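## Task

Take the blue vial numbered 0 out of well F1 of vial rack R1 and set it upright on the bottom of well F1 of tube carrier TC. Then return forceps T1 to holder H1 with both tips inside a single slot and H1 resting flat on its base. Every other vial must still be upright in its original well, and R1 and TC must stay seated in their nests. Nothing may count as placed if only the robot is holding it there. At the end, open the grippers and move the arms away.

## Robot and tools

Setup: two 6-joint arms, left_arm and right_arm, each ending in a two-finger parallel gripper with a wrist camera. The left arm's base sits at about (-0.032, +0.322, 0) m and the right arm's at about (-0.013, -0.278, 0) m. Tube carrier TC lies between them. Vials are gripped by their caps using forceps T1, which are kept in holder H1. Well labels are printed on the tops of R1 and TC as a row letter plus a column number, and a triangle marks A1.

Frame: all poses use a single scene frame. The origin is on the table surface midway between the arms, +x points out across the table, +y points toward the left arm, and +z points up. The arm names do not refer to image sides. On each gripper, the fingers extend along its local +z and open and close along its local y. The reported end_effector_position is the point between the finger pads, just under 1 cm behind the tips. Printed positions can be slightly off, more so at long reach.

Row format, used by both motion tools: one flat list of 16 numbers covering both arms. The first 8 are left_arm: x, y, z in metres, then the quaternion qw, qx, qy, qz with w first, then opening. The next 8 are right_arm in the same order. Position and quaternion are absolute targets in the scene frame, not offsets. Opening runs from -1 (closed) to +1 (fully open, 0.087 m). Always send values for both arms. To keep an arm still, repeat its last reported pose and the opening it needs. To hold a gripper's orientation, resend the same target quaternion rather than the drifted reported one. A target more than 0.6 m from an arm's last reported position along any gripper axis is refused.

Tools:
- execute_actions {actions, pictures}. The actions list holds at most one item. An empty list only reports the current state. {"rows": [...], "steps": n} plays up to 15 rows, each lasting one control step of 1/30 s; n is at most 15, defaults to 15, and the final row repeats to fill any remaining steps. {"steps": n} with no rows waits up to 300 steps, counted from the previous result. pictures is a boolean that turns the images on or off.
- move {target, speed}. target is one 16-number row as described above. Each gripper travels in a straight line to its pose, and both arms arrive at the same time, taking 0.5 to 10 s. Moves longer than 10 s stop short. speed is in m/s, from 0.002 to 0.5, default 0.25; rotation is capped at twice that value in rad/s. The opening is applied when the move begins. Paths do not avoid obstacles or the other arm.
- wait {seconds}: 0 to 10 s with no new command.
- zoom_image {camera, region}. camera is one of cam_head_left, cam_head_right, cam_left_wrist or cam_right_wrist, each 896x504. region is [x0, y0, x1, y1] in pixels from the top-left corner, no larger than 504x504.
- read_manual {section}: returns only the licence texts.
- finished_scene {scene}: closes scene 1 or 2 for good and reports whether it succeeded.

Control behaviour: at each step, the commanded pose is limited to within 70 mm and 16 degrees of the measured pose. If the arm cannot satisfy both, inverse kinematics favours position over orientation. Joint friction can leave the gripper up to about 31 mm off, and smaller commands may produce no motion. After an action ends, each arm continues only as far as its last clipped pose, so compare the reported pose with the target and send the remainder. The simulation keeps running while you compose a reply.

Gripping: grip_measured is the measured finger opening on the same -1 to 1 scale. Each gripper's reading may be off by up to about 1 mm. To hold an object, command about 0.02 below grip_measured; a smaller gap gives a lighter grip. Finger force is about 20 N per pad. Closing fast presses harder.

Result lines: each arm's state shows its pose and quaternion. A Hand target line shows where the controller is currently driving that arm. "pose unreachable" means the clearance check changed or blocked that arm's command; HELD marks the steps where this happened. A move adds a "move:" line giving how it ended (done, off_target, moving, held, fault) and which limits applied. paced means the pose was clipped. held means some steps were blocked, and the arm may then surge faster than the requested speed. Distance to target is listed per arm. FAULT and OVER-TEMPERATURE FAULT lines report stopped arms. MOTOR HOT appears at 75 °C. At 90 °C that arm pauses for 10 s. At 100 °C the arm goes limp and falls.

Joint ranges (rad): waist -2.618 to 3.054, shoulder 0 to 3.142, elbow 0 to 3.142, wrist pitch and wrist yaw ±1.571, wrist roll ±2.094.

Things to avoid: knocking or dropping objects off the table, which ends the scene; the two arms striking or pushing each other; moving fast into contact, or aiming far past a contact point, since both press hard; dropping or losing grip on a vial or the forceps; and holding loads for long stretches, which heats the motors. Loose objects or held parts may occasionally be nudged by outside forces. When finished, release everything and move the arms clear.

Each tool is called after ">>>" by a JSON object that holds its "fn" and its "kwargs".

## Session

>>> {"fn": "execute_actions", "kwargs": {"actions": []}}

Scene clock: 0.00 s of 12600.00 s.
left_arm: end_effector_position=(+0.2753, +0.1788, +0.2352) grip_measured=+0.987 end_effector_quat_wxyz=(+0.297, +0.727, +0.509, +0.354) | right_arm: end_effector_position=(+0.4768, -0.3757, +0.3861) grip_measured=+0.996 end_effector_quat_wxyz=(+0.693, -0.053, +0.717, +0.045)
Joint positions: left_arm=[-0.863  1.201  1.034 -0.594 -0.589  1.346  0.087] | right_arm=[-0.358  1.574  1.571 -0.036 -0.504 -0.028  0.087]
Joint velocities: left_arm=[ 0.002  0.007 -0.007  0.007  0.007 -0.022 -0.001] | right_arm=[-0.002 -0.002  0.002 -0.051 -0.081 -0.037 -0.001]
Hand target (left_arm): +0.275, +0.179, +0.235; +0.297, +0.727, +0.509, +0.354
Hand target (right_arm): +0.477, -0.376, +0.386; +0.693, -0.053, +0.717, +0.045

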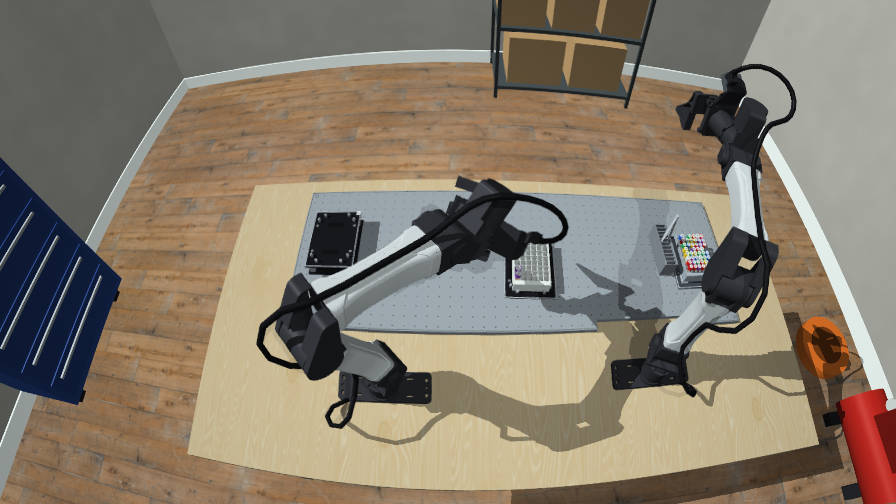

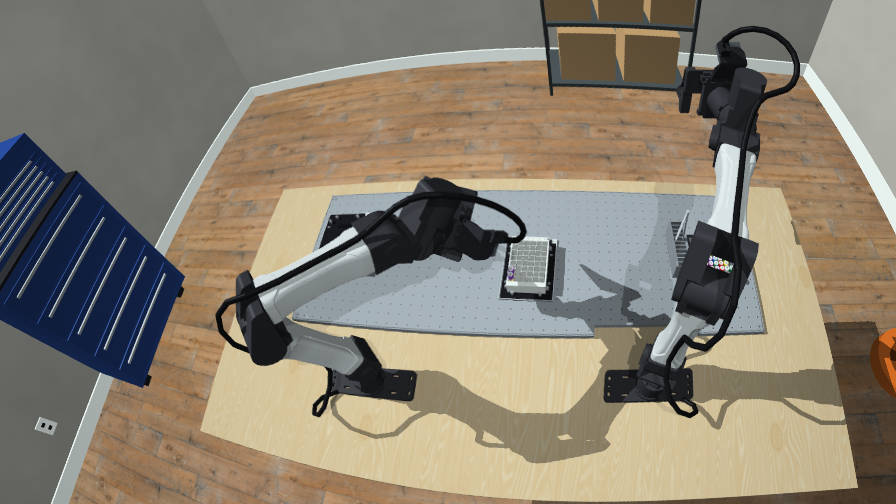

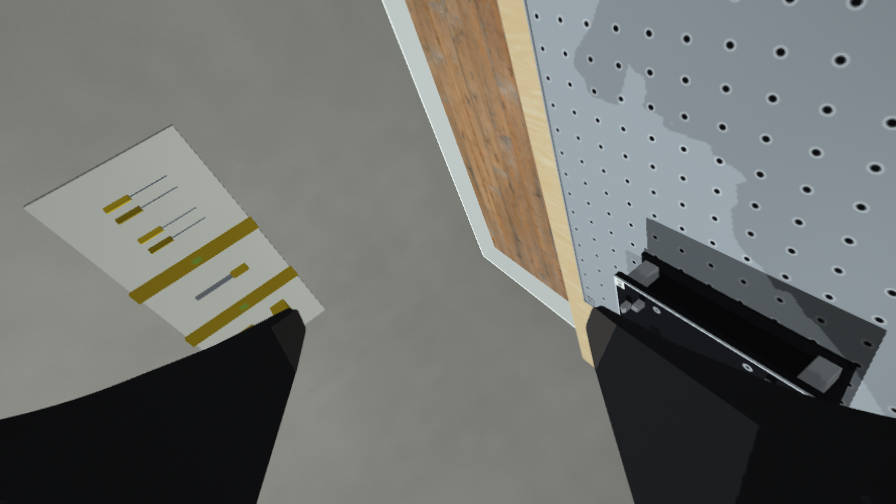

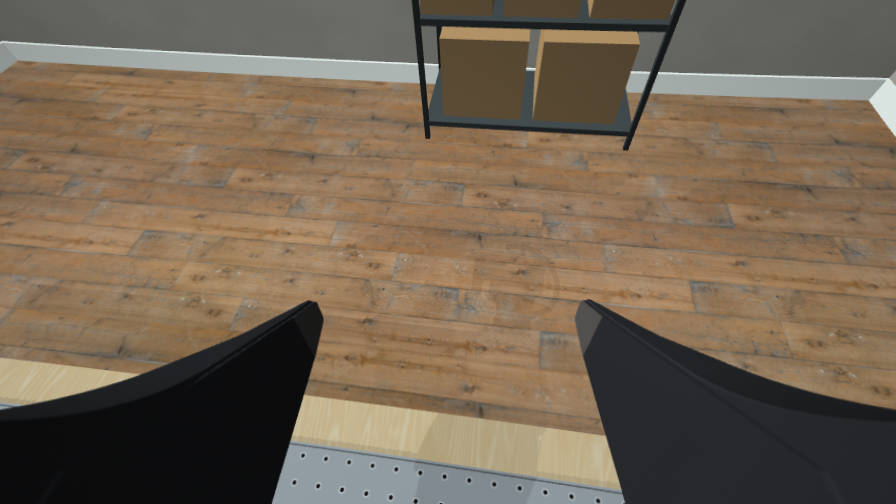

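>>> {"fn": "move", "kwargs": {"target": [0.2974,0.1986,0.2094,0.591,0.395,0.551,-0.438,1,0.33,-0.36,0.22,0.174,0,0.985,0,-0.3], "speed": 0.3}}

Scene clock: 6.37 s of 12600.00 s.
left_arm: end_effector_position=(+0.3012, +0.1932, +0.2139) grip_measured=+0.987 end_effector_quat_wxyz=(+0.592, +0.401, +0.548, -0.434) | right_arm: end_effector_position=(+0.3304, -0.3647, +0.2118) grip_measured=-0.300 end_effector_quat_wxyz=(+0.172, -0.007, +0.985, +0.006)
Joint positions: left_arm=[ 0.116  1.603  0.632  1.429  1.393 -0.454  0.087] | right_arm=[-0.261  1.782  1.904 -1.362 -0.103 -0.265  0.031]
Joint velocities: left_arm=[ 0.017  0.061  0.012  0.256 -0.007 -0.168 -0.   ] | right_arm=[ 0.007 -0.007 -0.007  0.022 -0.022  0.066 -0.   ]
Hand target (left_arm): +0.300, +0.196, +0.209; +0.595, +0.391, +0.552, -0.434
Hand target (right_arm): +0.333, -0.363, +0.216; +0.173, -0.009, +0.985, +0.001
Off the commanded pose (left_arm): 0.008 m, 1 deg.
Off the commanded pose (right_arm): 0.009 m, 1 deg.
move: done

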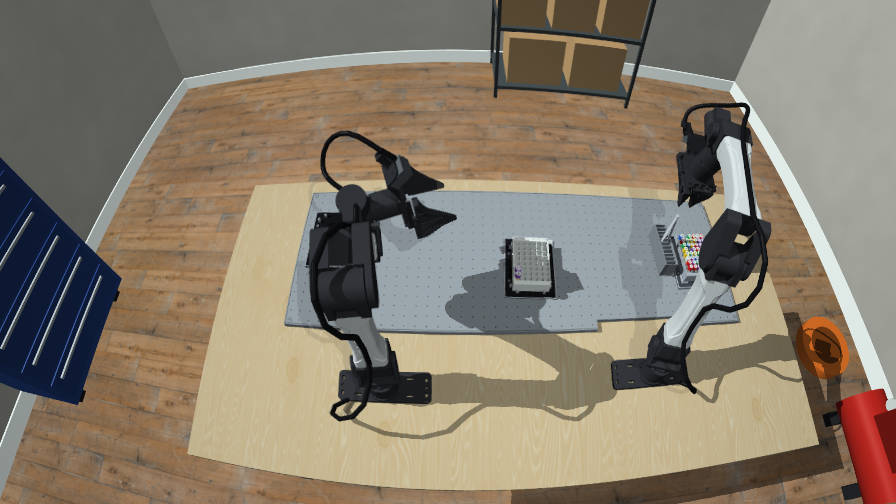

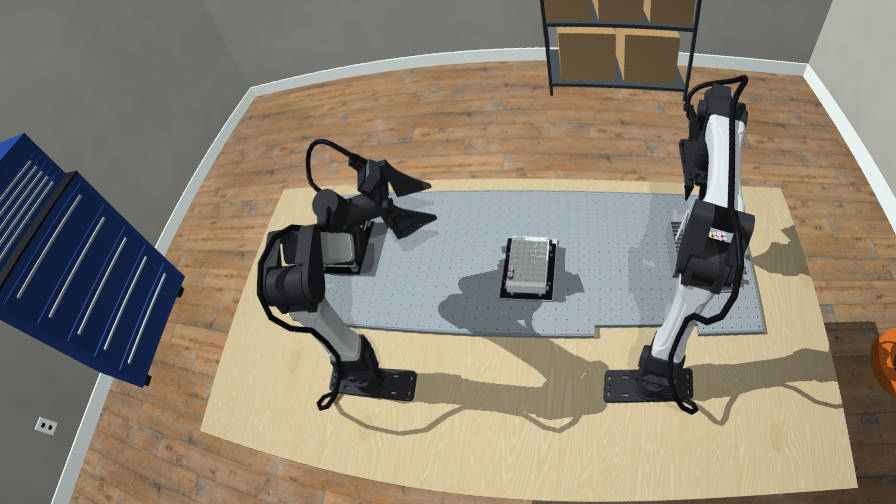

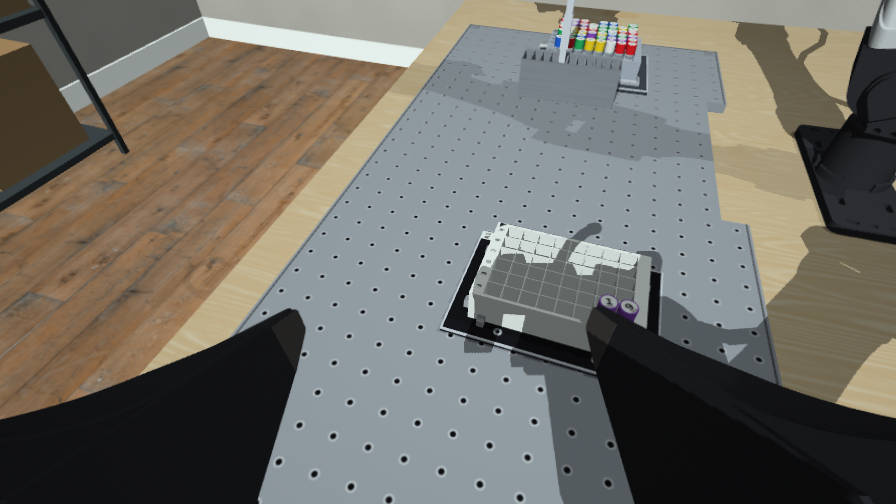

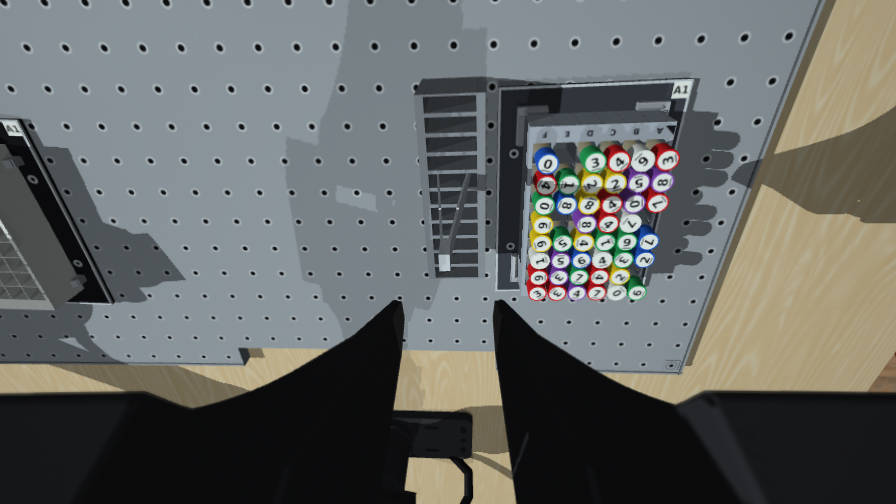

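>>> {"fn": "move", "kwargs": {"target": [0.2974,0.1986,0.2094,0.591,0.395,0.551,-0.438,1,0.326,-0.364,0.112,0.174,-0.02,0.985,0,-0.3], "speed": 0.08}}

>>> {"fn": "zoom_image", "kwargs": {"camera": "cam_left_wrist", "region": [490,0,670,120]}}

Scene clock: 9.63 s of 12600.00 s.
left_arm: end_effector_position=(+0.2996, +0.1959, +0.2164) grip_measured=+0.987 end_effector_quat_wxyz=(+0.593, +0.400, +0.546, -0.436) | right_arm: end_effector_position=(+0.3287, -0.3648, +0.1102) grip_measured=-0.300 end_effector_quat_wxyz=(+0.166, -0.014, +0.986, +0.006)
Joint positions: left_arm=[ 0.127  1.617  0.632  1.506  1.402 -0.517  0.087] | right_arm=[-0.261  1.726  1.429 -0.957 -0.103 -0.28   0.031]
Joint velocities: left_arm=[ 0.002 -0.007  0.017  0.037  0.066  0.007 -0.001] | right_arm=[ 0.002 -0.022  0.017  0.051  0.007 -0.037  0.   ]
Hand target (left_arm): +0.297, +0.198, +0.210; +0.591, +0.395, +0.551, -0.437
Hand target (right_arm): +0.328, -0.364, +0.112; +0.174, -0.020, +0.985, +0.000
Off the commanded pose (left_arm): 0.008 m, 1 deg.
Off the commanded pose (right_arm): 0.003 m, 1 deg.
move: done

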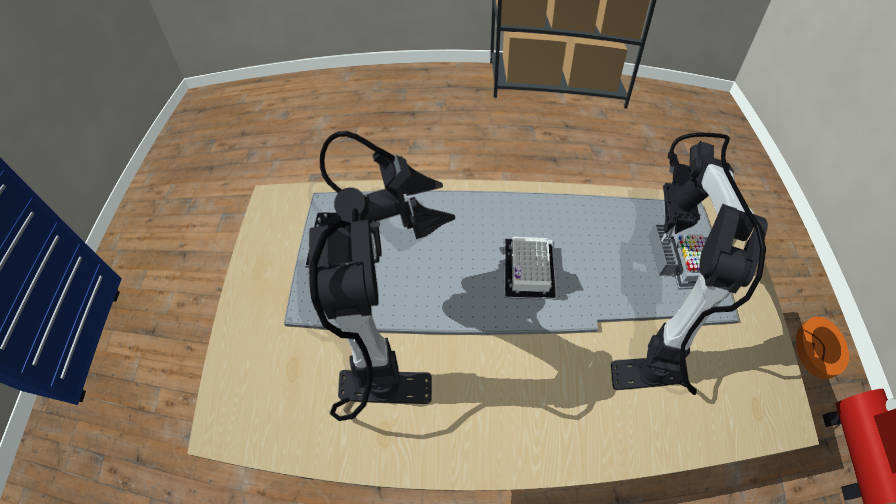

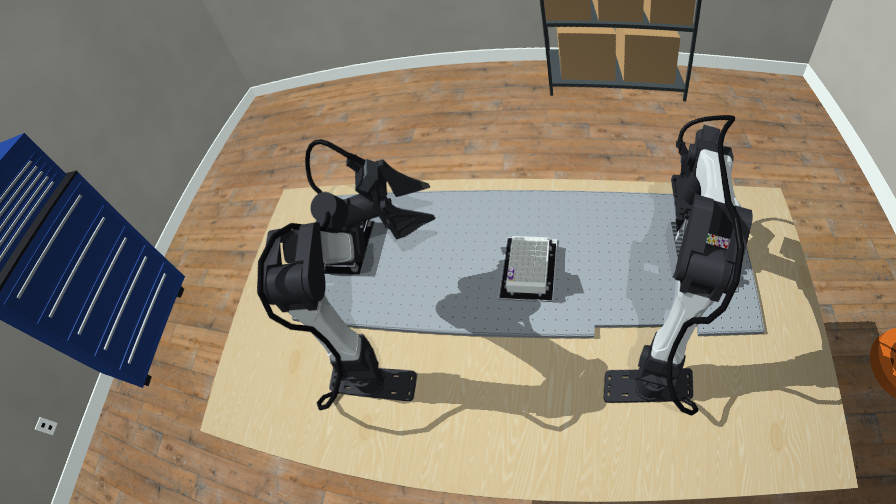

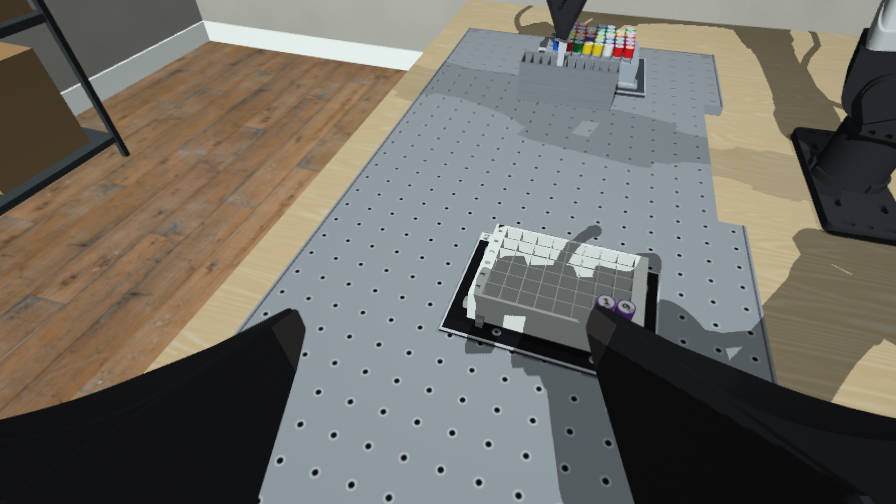

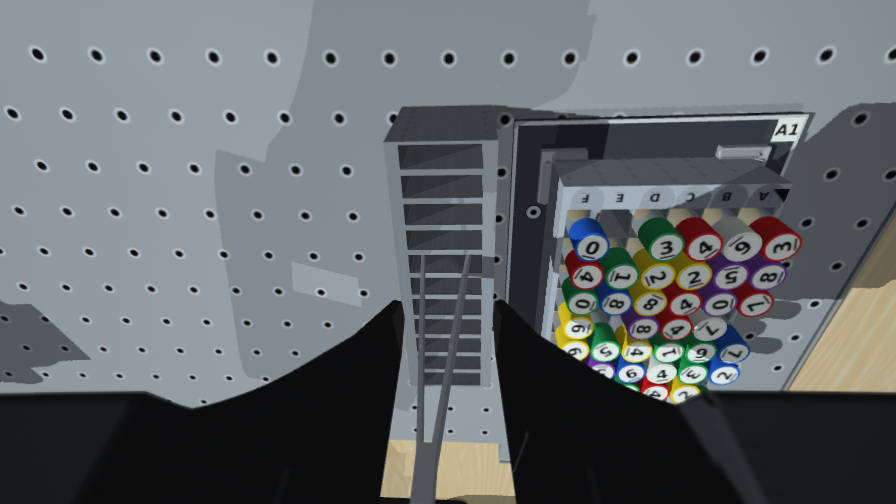

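Region (490, 0, 670, 120) of cam_left_wrist's 896x504 image, scaled by 2.800, with more detail than that image has.

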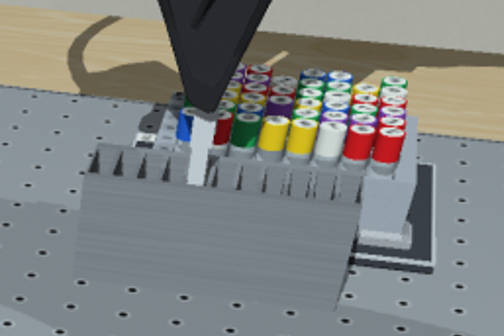

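>>> {"fn": "execute_actions", "kwargs": {"actions": [{"rows":[[0.2974,0.1986,0.2094,0.591,0.395,0.551,-0.438,1,0.327,-0.364,0.112,0.174,-0.02,0.985,0,-0.5],[0.2974,0.1986,0.2094,0.591,0.395,0.551,-0.438,1,0.327,-0.364,0.112,0.174,-0.02,0.985,0,-0.6],[0.2974,0.1986,0.2094,0.591,0.395,0.551,-0.438,1,0.327,-0.364,0.112,0.174,-0.02,0.985,0,-0.64],[0.2974,0.1986,0.2094,0.591,0.395,0.551,-0.438,1,0.327,-0.364,0.112,0.174,-0.02,0.985,0,-0.67],[0.2974,0.1986,0.2094,0.591,0.395,0.551,-0.438,1,0.327,-0.364,0.112,0.174,-0.02,0.985,0,-0.7],[0.2974,0.1986,0.2094,0.591,0.395,0.551,-0.438,1,0.327,-0.364,0.112,0.174,-0.02,0.985,0,-0.73],[0.2974,0.1986,0.2094,0.591,0.395,0.551,-0.438,1,0.327,-0.364,0.112,0.174,-0.02,0.985,0,-0.76],[0.2974,0.1986,0.2094,0.591,0.395,0.551,-0.438,1,0.327,-0.364,0.112,0.174,-0.02,0.985,0,-0.78]]}], "pictures": false}}

>>> {"fn": "move", "kwargs": {"target": [0.2974,0.1986,0.2094,0.591,0.395,0.551,-0.438,1,0.328,-0.364,0.19,0.174,-0.02,0.985,0,-0.78], "speed": 0.05}}

>>> {"fn": "move", "kwargs": {"target": [0.2974,0.1986,0.2094,0.591,0.395,0.551,-0.438,1,0.34,-0.423,0.172,0.174,-0.02,0.985,0,-0.78], "speed": 0.05}}

>>> {"fn": "zoom_image", "kwargs": {"camera": "cam_right_wrist", "region": [350,130,550,290]}}

>>> {"fn": "zoom_image", "kwargs": {"camera": "cam_left_wrist", "region": [510,0,630,80]}}

Scene clock: 13.30 s of 12600.00 s.
left_arm: end_effector_position=(+0.2996, +0.1959, +0.2166) grip_measured=+0.987 end_effector_quat_wxyz=(+0.594, +0.400, +0.546, -0.435) | right_arm: end_effector_position=(+0.3288, -0.3649, +0.1102) grip_measured=-0.779 end_effector_quat_wxyz=(+0.166, -0.014, +0.986, +0.006)
Joint positions: left_arm=[ 0.127  1.617  0.632  1.508  1.402 -0.517  0.087] | right_arm=[-0.261  1.726  1.429 -0.956 -0.103 -0.28   0.01 ]
Joint velocities: left_arm=[-0.007  0.002 -0.027 -0.081 -0.007 -0.007 -0.001] | right_arm=[ 0.002 -0.007  0.002 -0.051 -0.037  0.007  0.001]
Hand target (left_arm): +0.297, +0.198, +0.210; +0.591, +0.395, +0.551, -0.437
Hand target (right_arm): +0.327, -0.364, +0.112; +0.174, -0.020, +0.985, +0.000
Off the commanded pose (left_arm): 0.008 m, 1 deg.
Off the commanded pose (right_arm): 0.003 m, 1 deg.
Steps of this call (steps 1 to 90: nothing new was sent; then 0.17 s passed at rest; steps 91 to 105: all 15 steps of this action). Readings (end_effector_position):
91: left_arm (+0.2996, +0.1959, +0.2166) | right_arm (+0.3288, -0.3649, +0.1102)
92: left_arm (+0.2996, +0.1959, +0.2166) | right_arm (+0.3288, -0.3649, +0.1102)
94: left_arm (+0.2996, +0.1959, +0.2166) | right_arm (+0.3288, -0.3649, +0.1102)
98: left_arm (+0.2996, +0.1959, +0.2166) | right_arm (+0.3288, -0.3649, +0.1102)
105: the state above

Scene clock: 15.60 s of 12600.00 s.
left_arm: end_effector_position=(+0.2996, +0.1959, +0.2166) grip_measured=+0.987 end_effector_quat_wxyz=(+0.594, +0.400, +0.546, -0.435) | right_arm: end_effector_position=(+0.3247, -0.3637, +0.1835) grip_measured=-0.779 end_effector_quat_wxyz=(+0.170, -0.015, +0.985, +0.005)
Joint positions: left_arm=[ 0.127  1.617  0.632  1.508  1.402 -0.517  0.087] | right_arm=[-0.261  1.726  1.72  -1.238 -0.103 -0.28   0.01 ]
Joint velocities: left_arm=[ 0.002  0.007 -0.002  0.066 -0.007 -0.051 -0.   ] | right_arm=[0.017 0.007 0.007 0.051 0.007 0.022 0.001]
Hand target (left_arm): +0.297, +0.198, +0.209; +0.591, +0.395, +0.551, -0.437
Hand target (right_arm): +0.327, -0.364, +0.190; +0.174, -0.020, +0.984, -0.000
Off the commanded pose (left_arm): 0.008 m, 1 deg.
Off the commanded pose (right_arm): 0.007 m, 1 deg.
move: done

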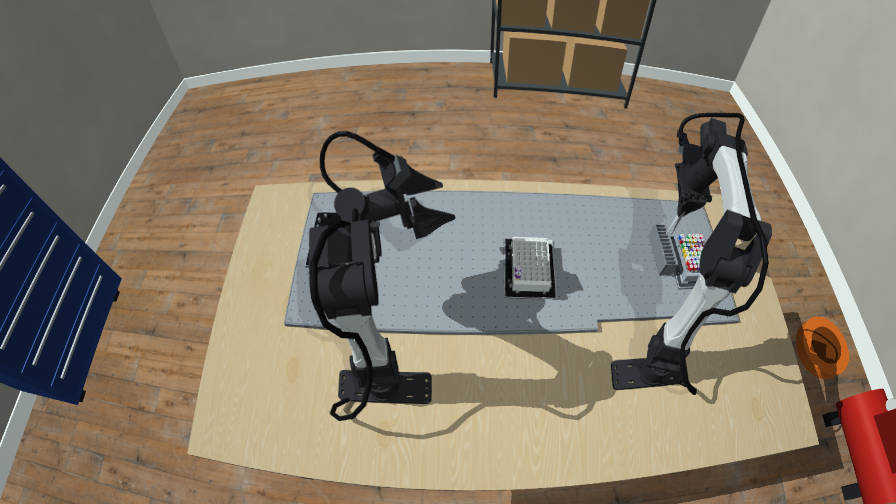

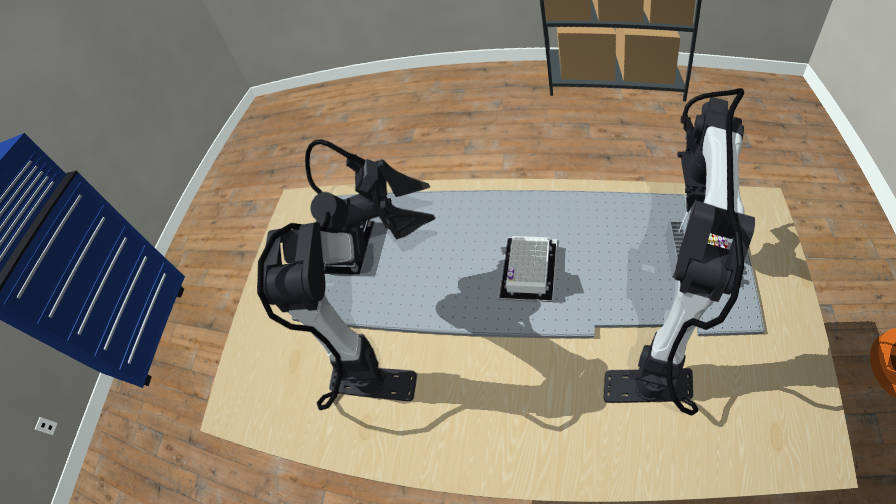

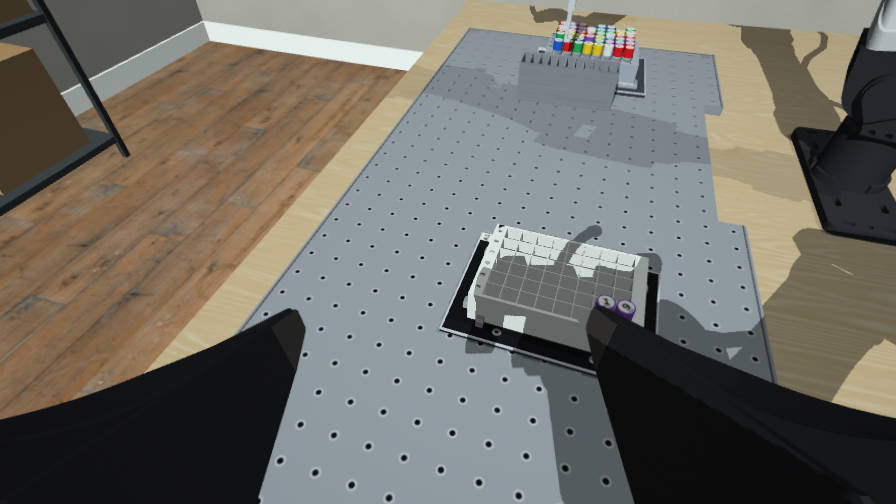

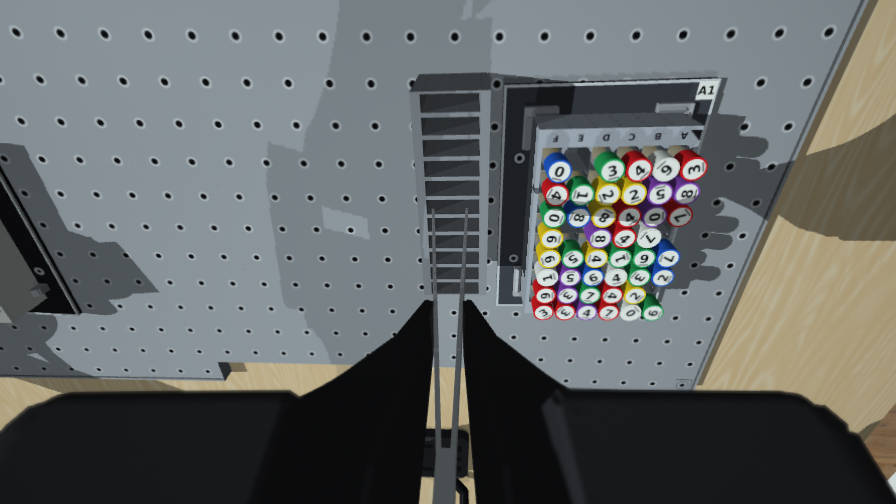

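Scene clock: 17.13 s of 12600.00 s.
left_arm: end_effector_position=(+0.2996, +0.1959, +0.2166) grip_measured=+0.987 end_effector_quat_wxyz=(+0.594, +0.400, +0.546, -0.435) | right_arm: end_effector_position=(+0.3327, -0.4183, +0.1676) grip_measured=-0.779 end_effector_quat_wxyz=(+0.158, -0.018, +0.987, -0.001)
Joint positions: left_arm=[ 0.127  1.617  0.632  1.508  1.402 -0.517  0.087] | right_arm=[-0.393  1.84   1.8   -1.239 -0.126 -0.418  0.01 ]
Joint velocities: left_arm=[ 0.002 -0.007 -0.002  0.007 -0.066 -0.022 -0.   ] | right_arm=[ 0.007 -0.012  0.027  0.007 -0.022 -0.007  0.   ]
Hand target (left_arm): +0.297, +0.198, +0.209; +0.591, +0.395, +0.551, -0.437
Hand target (right_arm): +0.340, -0.423, +0.172; +0.173, -0.020, +0.985, -0.002
Off the commanded pose (left_arm): 0.008 m, 1 deg.
Off the commanded pose (right_arm): 0.010 m, 2 deg.
move: done

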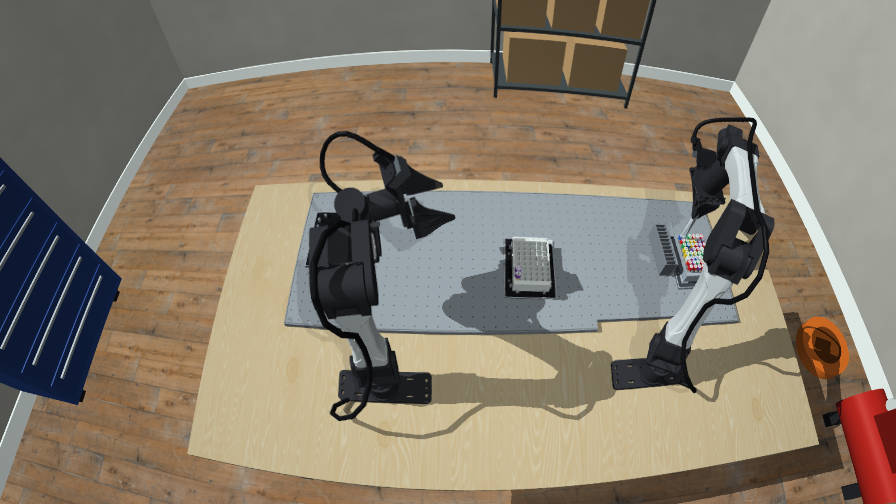

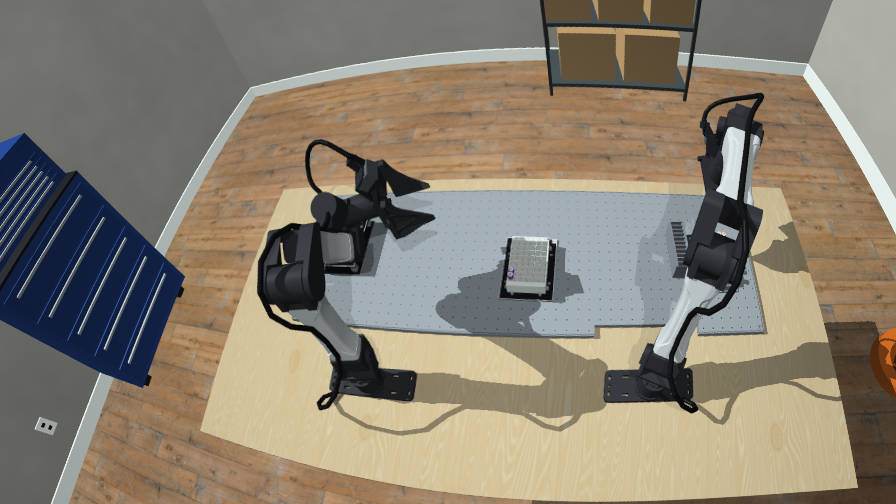

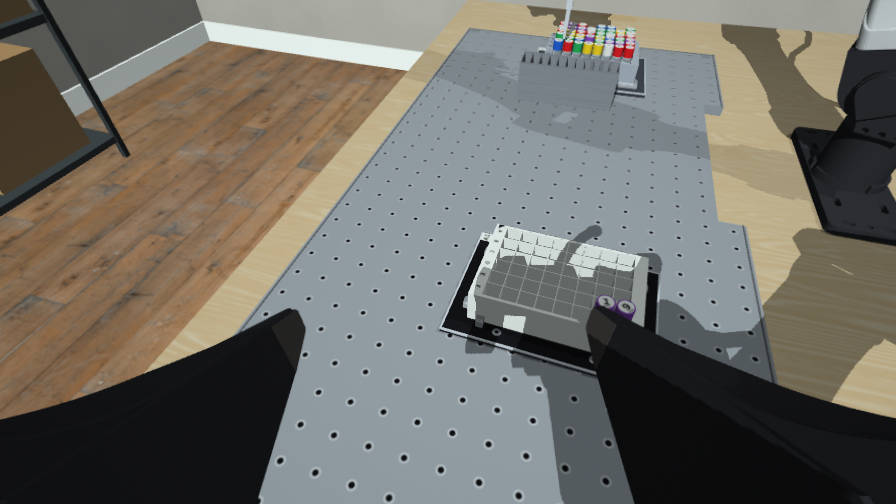

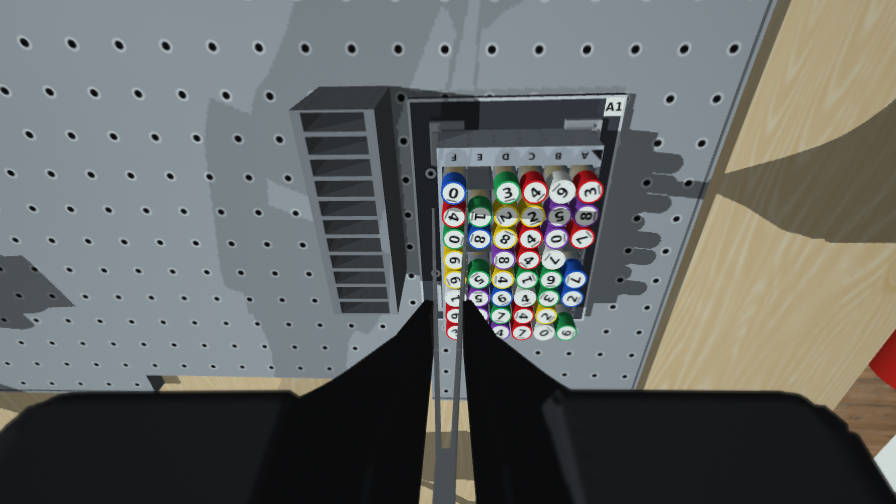

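Region (350, 130, 550, 290) of cam_right_wrist's 896x504 image, scaled by 2.520, with more detail than that image has; it fills the top 403 rows of this view, and the rest is white.

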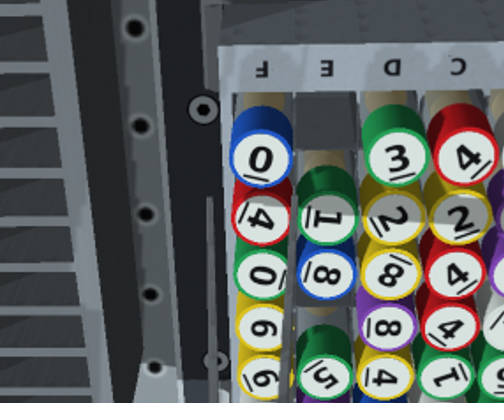

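Region (510, 0, 630, 80) of cam_left_wrist's 896x504 image, scaled by 4.200, with more detail than that image has.

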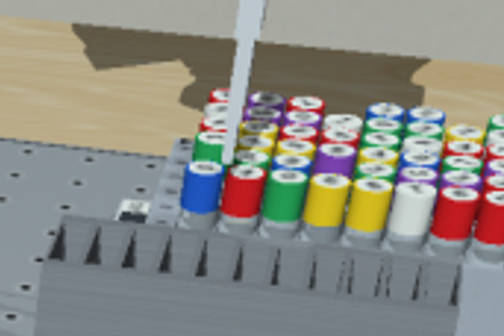

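Need ~+7 mm radially; descending takes up that backlash.

>>> {"fn": "move", "kwargs": {"target": [0.2974,0.1986,0.2094,0.591,0.395,0.551,-0.438,1,0.341,-0.423,0.166,0.174,-0.02,0.985,0,-0.77], "speed": 0.015}}

>>> {"fn": "zoom_image", "kwargs": {"camera": "cam_right_wrist", "region": [350,130,550,290]}}

>>> {"fn": "zoom_image", "kwargs": {"camera": "cam_left_wrist", "region": [510,0,630,80]}}

Scene clock: 19.70 s of 12600.00 s.
left_arm: end_effector_position=(+0.2996, +0.1959, +0.2166) grip_measured=+0.987 end_effector_quat_wxyz=(+0.594, +0.400, +0.546, -0.435) | right_arm: end_effector_position=(+0.3369, -0.4194, +0.1683) grip_measured=-0.770 end_effector_quat_wxyz=(+0.167, -0.020, +0.986, -0.002)
Joint positions: left_arm=[ 0.127  1.617  0.632  1.508  1.402 -0.517  0.087] | right_arm=[-0.393  1.84   1.801 -1.222 -0.13  -0.421  0.01 ]
Joint velocities: left_arm=[-0.002  0.007 -0.027 -0.037 -0.022 -0.022 -0.001] | right_arm=[ 0.007 -0.007 -0.007  0.007  0.066  0.022 -0.001]
Hand target (left_arm): +0.297, +0.198, +0.209; +0.591, +0.395, +0.551, -0.437
Hand target (right_arm): +0.341, -0.423, +0.166; +0.174, -0.020, +0.985, -0.000
Off the commanded pose (left_arm): 0.008 m, 1 deg.
Off the commanded pose (right_arm): 0.006 m, 1 deg.
move: done

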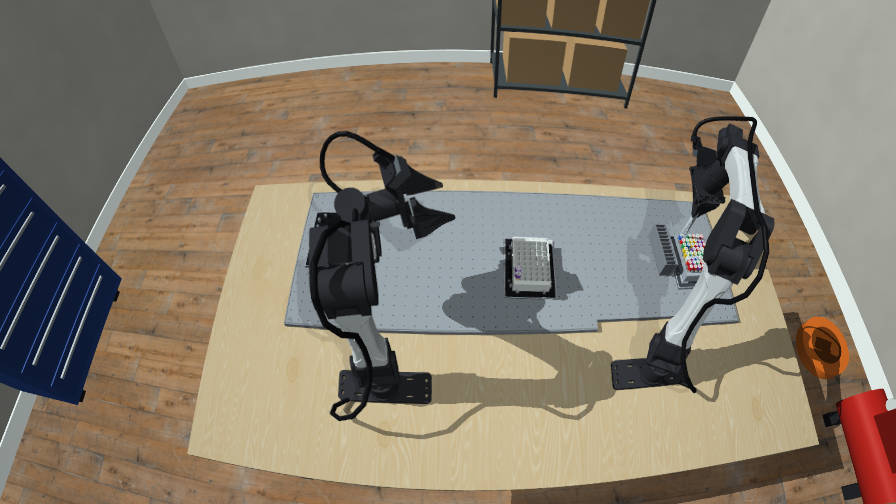

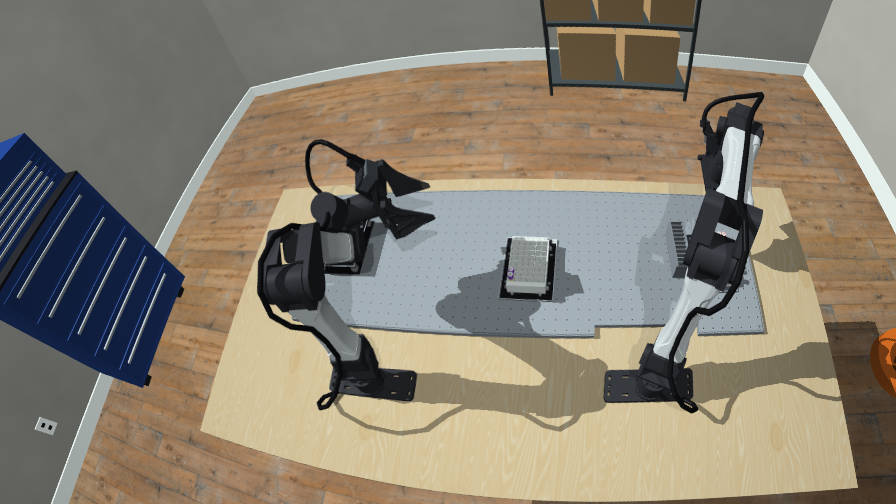

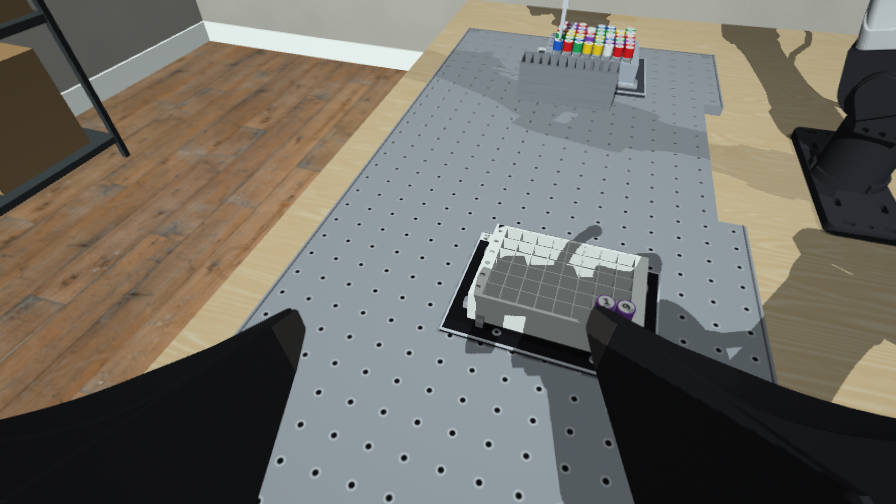

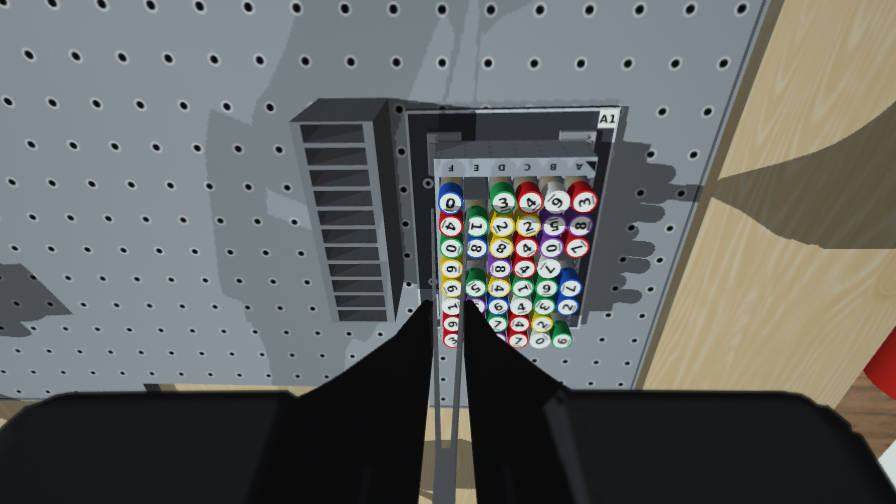

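Region (350, 130, 550, 290) of cam_right_wrist's 896x504 image, scaled by 2.520, with more detail than that image has; it fills the top 403 rows of this view, and the rest is white.

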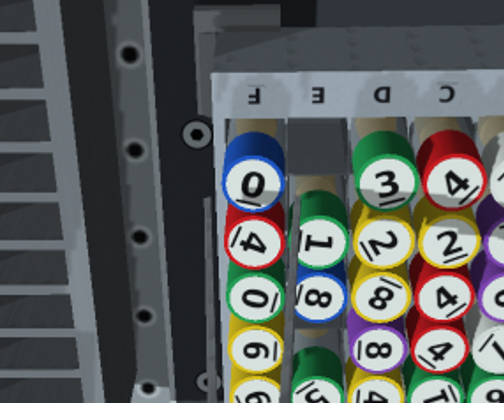

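Region (510, 0, 630, 80) of cam_left_wrist's 896x504 image, scaled by 4.200, with more detail than that image has.

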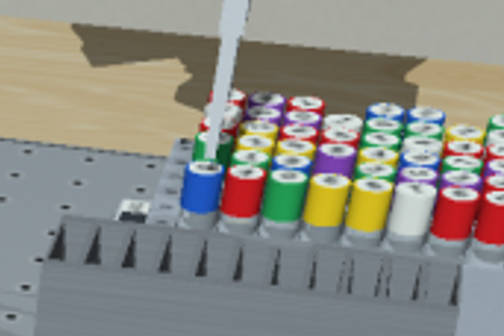

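>>> {"fn": "move", "kwargs": {"target": [0.2974,0.1986,0.2094,0.591,0.395,0.551,-0.438,1,0.337,-0.421,0.149,0.170,-0.02,0.985,0,-0.77], "speed": 0.015}}

>>> {"fn": "zoom_image", "kwargs": {"camera": "cam_right_wrist", "region": [350,130,550,290]}}

>>> {"fn": "zoom_image", "kwargs": {"camera": "cam_left_wrist", "region": [510,0,630,80]}}

Scene clock: 22.40 s of 12600.00 s.
left_arm: end_effector_position=(+0.2996, +0.1959, +0.2166) grip_measured=+0.987 end_effector_quat_wxyz=(+0.594, +0.400, +0.546, -0.435) | right_arm: end_effector_position=(+0.3378, -0.4197, +0.1501) grip_measured=-0.770 end_effector_quat_wxyz=(+0.163, -0.020, +0.986, -0.001)
Joint positions: left_arm=[ 0.127  1.617  0.632  1.508  1.402 -0.517  0.087] | right_arm=[-0.393  1.84   1.729 -1.158 -0.13  -0.421  0.01 ]
Joint velocities: left_arm=[ 0.002  0.007 -0.002 -0.051 -0.007 -0.022 -0.   ] | right_arm=[-0.002 -0.002  0.007  0.037 -0.066 -0.081  0.001]
Hand target (left_arm): +0.297, +0.198, +0.209; +0.591, +0.395, +0.551, -0.437
Hand target (right_arm): +0.337, -0.421, +0.149; +0.170, -0.020, +0.985, -0.000
Off the commanded pose (left_arm): 0.008 m, 1 deg.
Off the commanded pose (right_arm): 0.002 m, 1 deg.
move: done

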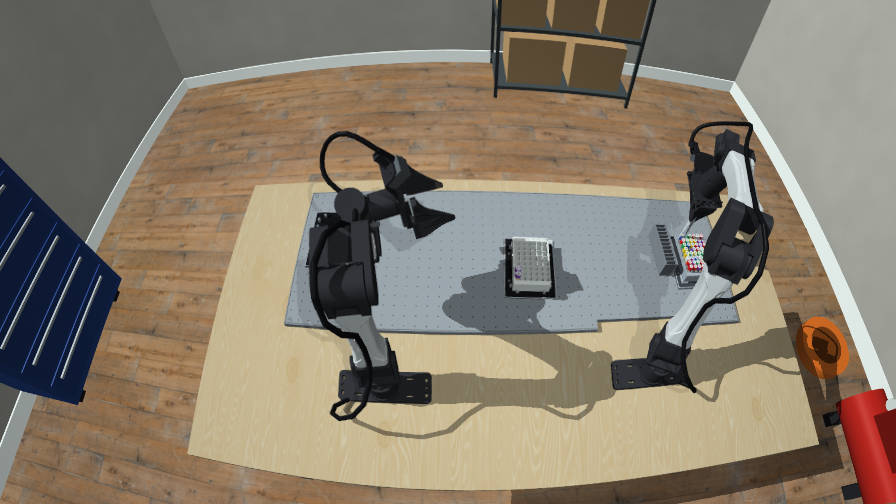

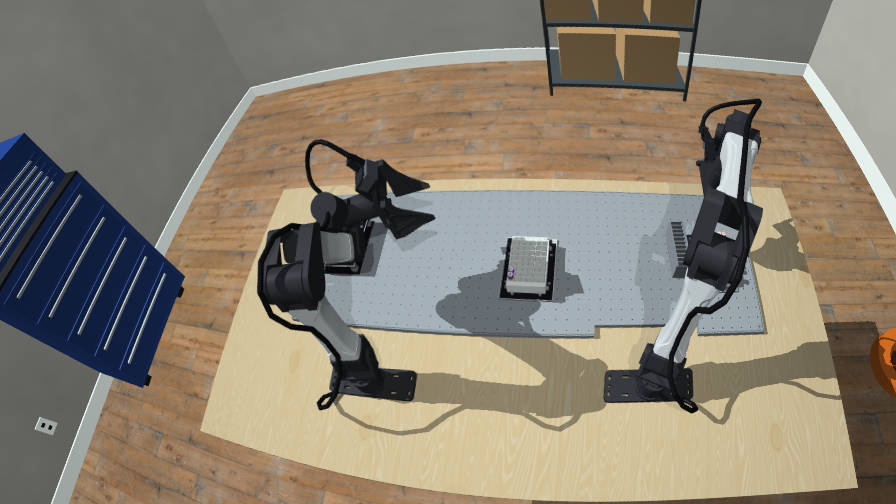

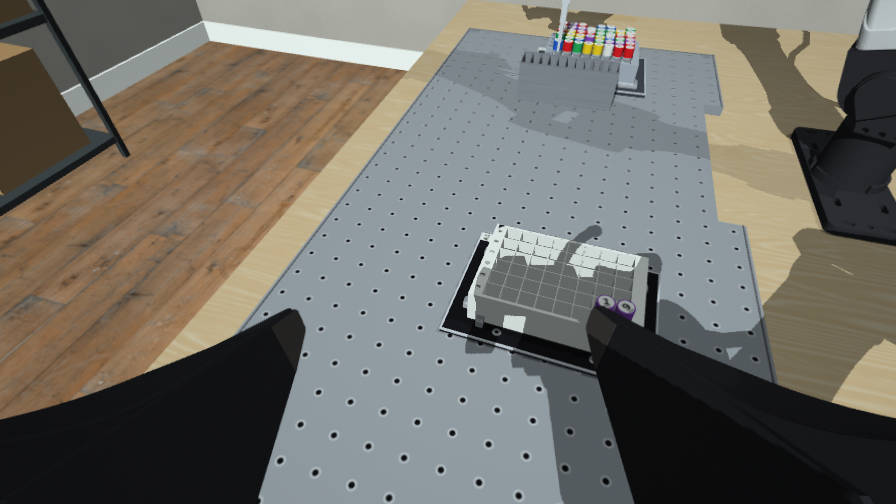

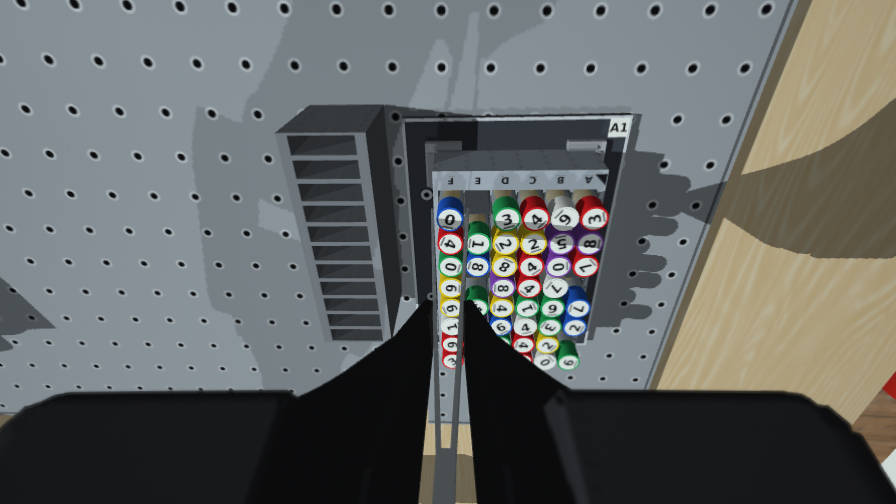

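Region (350, 130, 550, 290) of cam_right_wrist's 896x504 image, scaled by 2.520, with more detail than that image has; it fills the top 403 rows of this view, and the rest is white.

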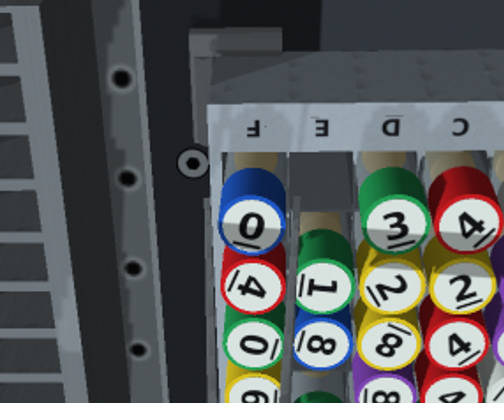

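Region (510, 0, 630, 80) of cam_left_wrist's 896x504 image, scaled by 4.200, with more detail than that image has.

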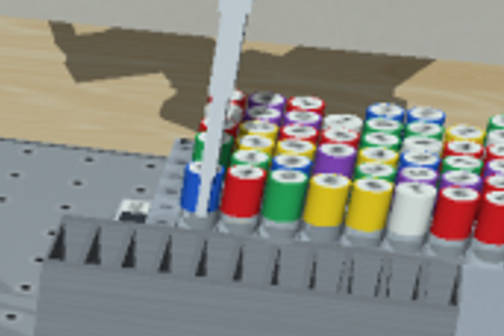

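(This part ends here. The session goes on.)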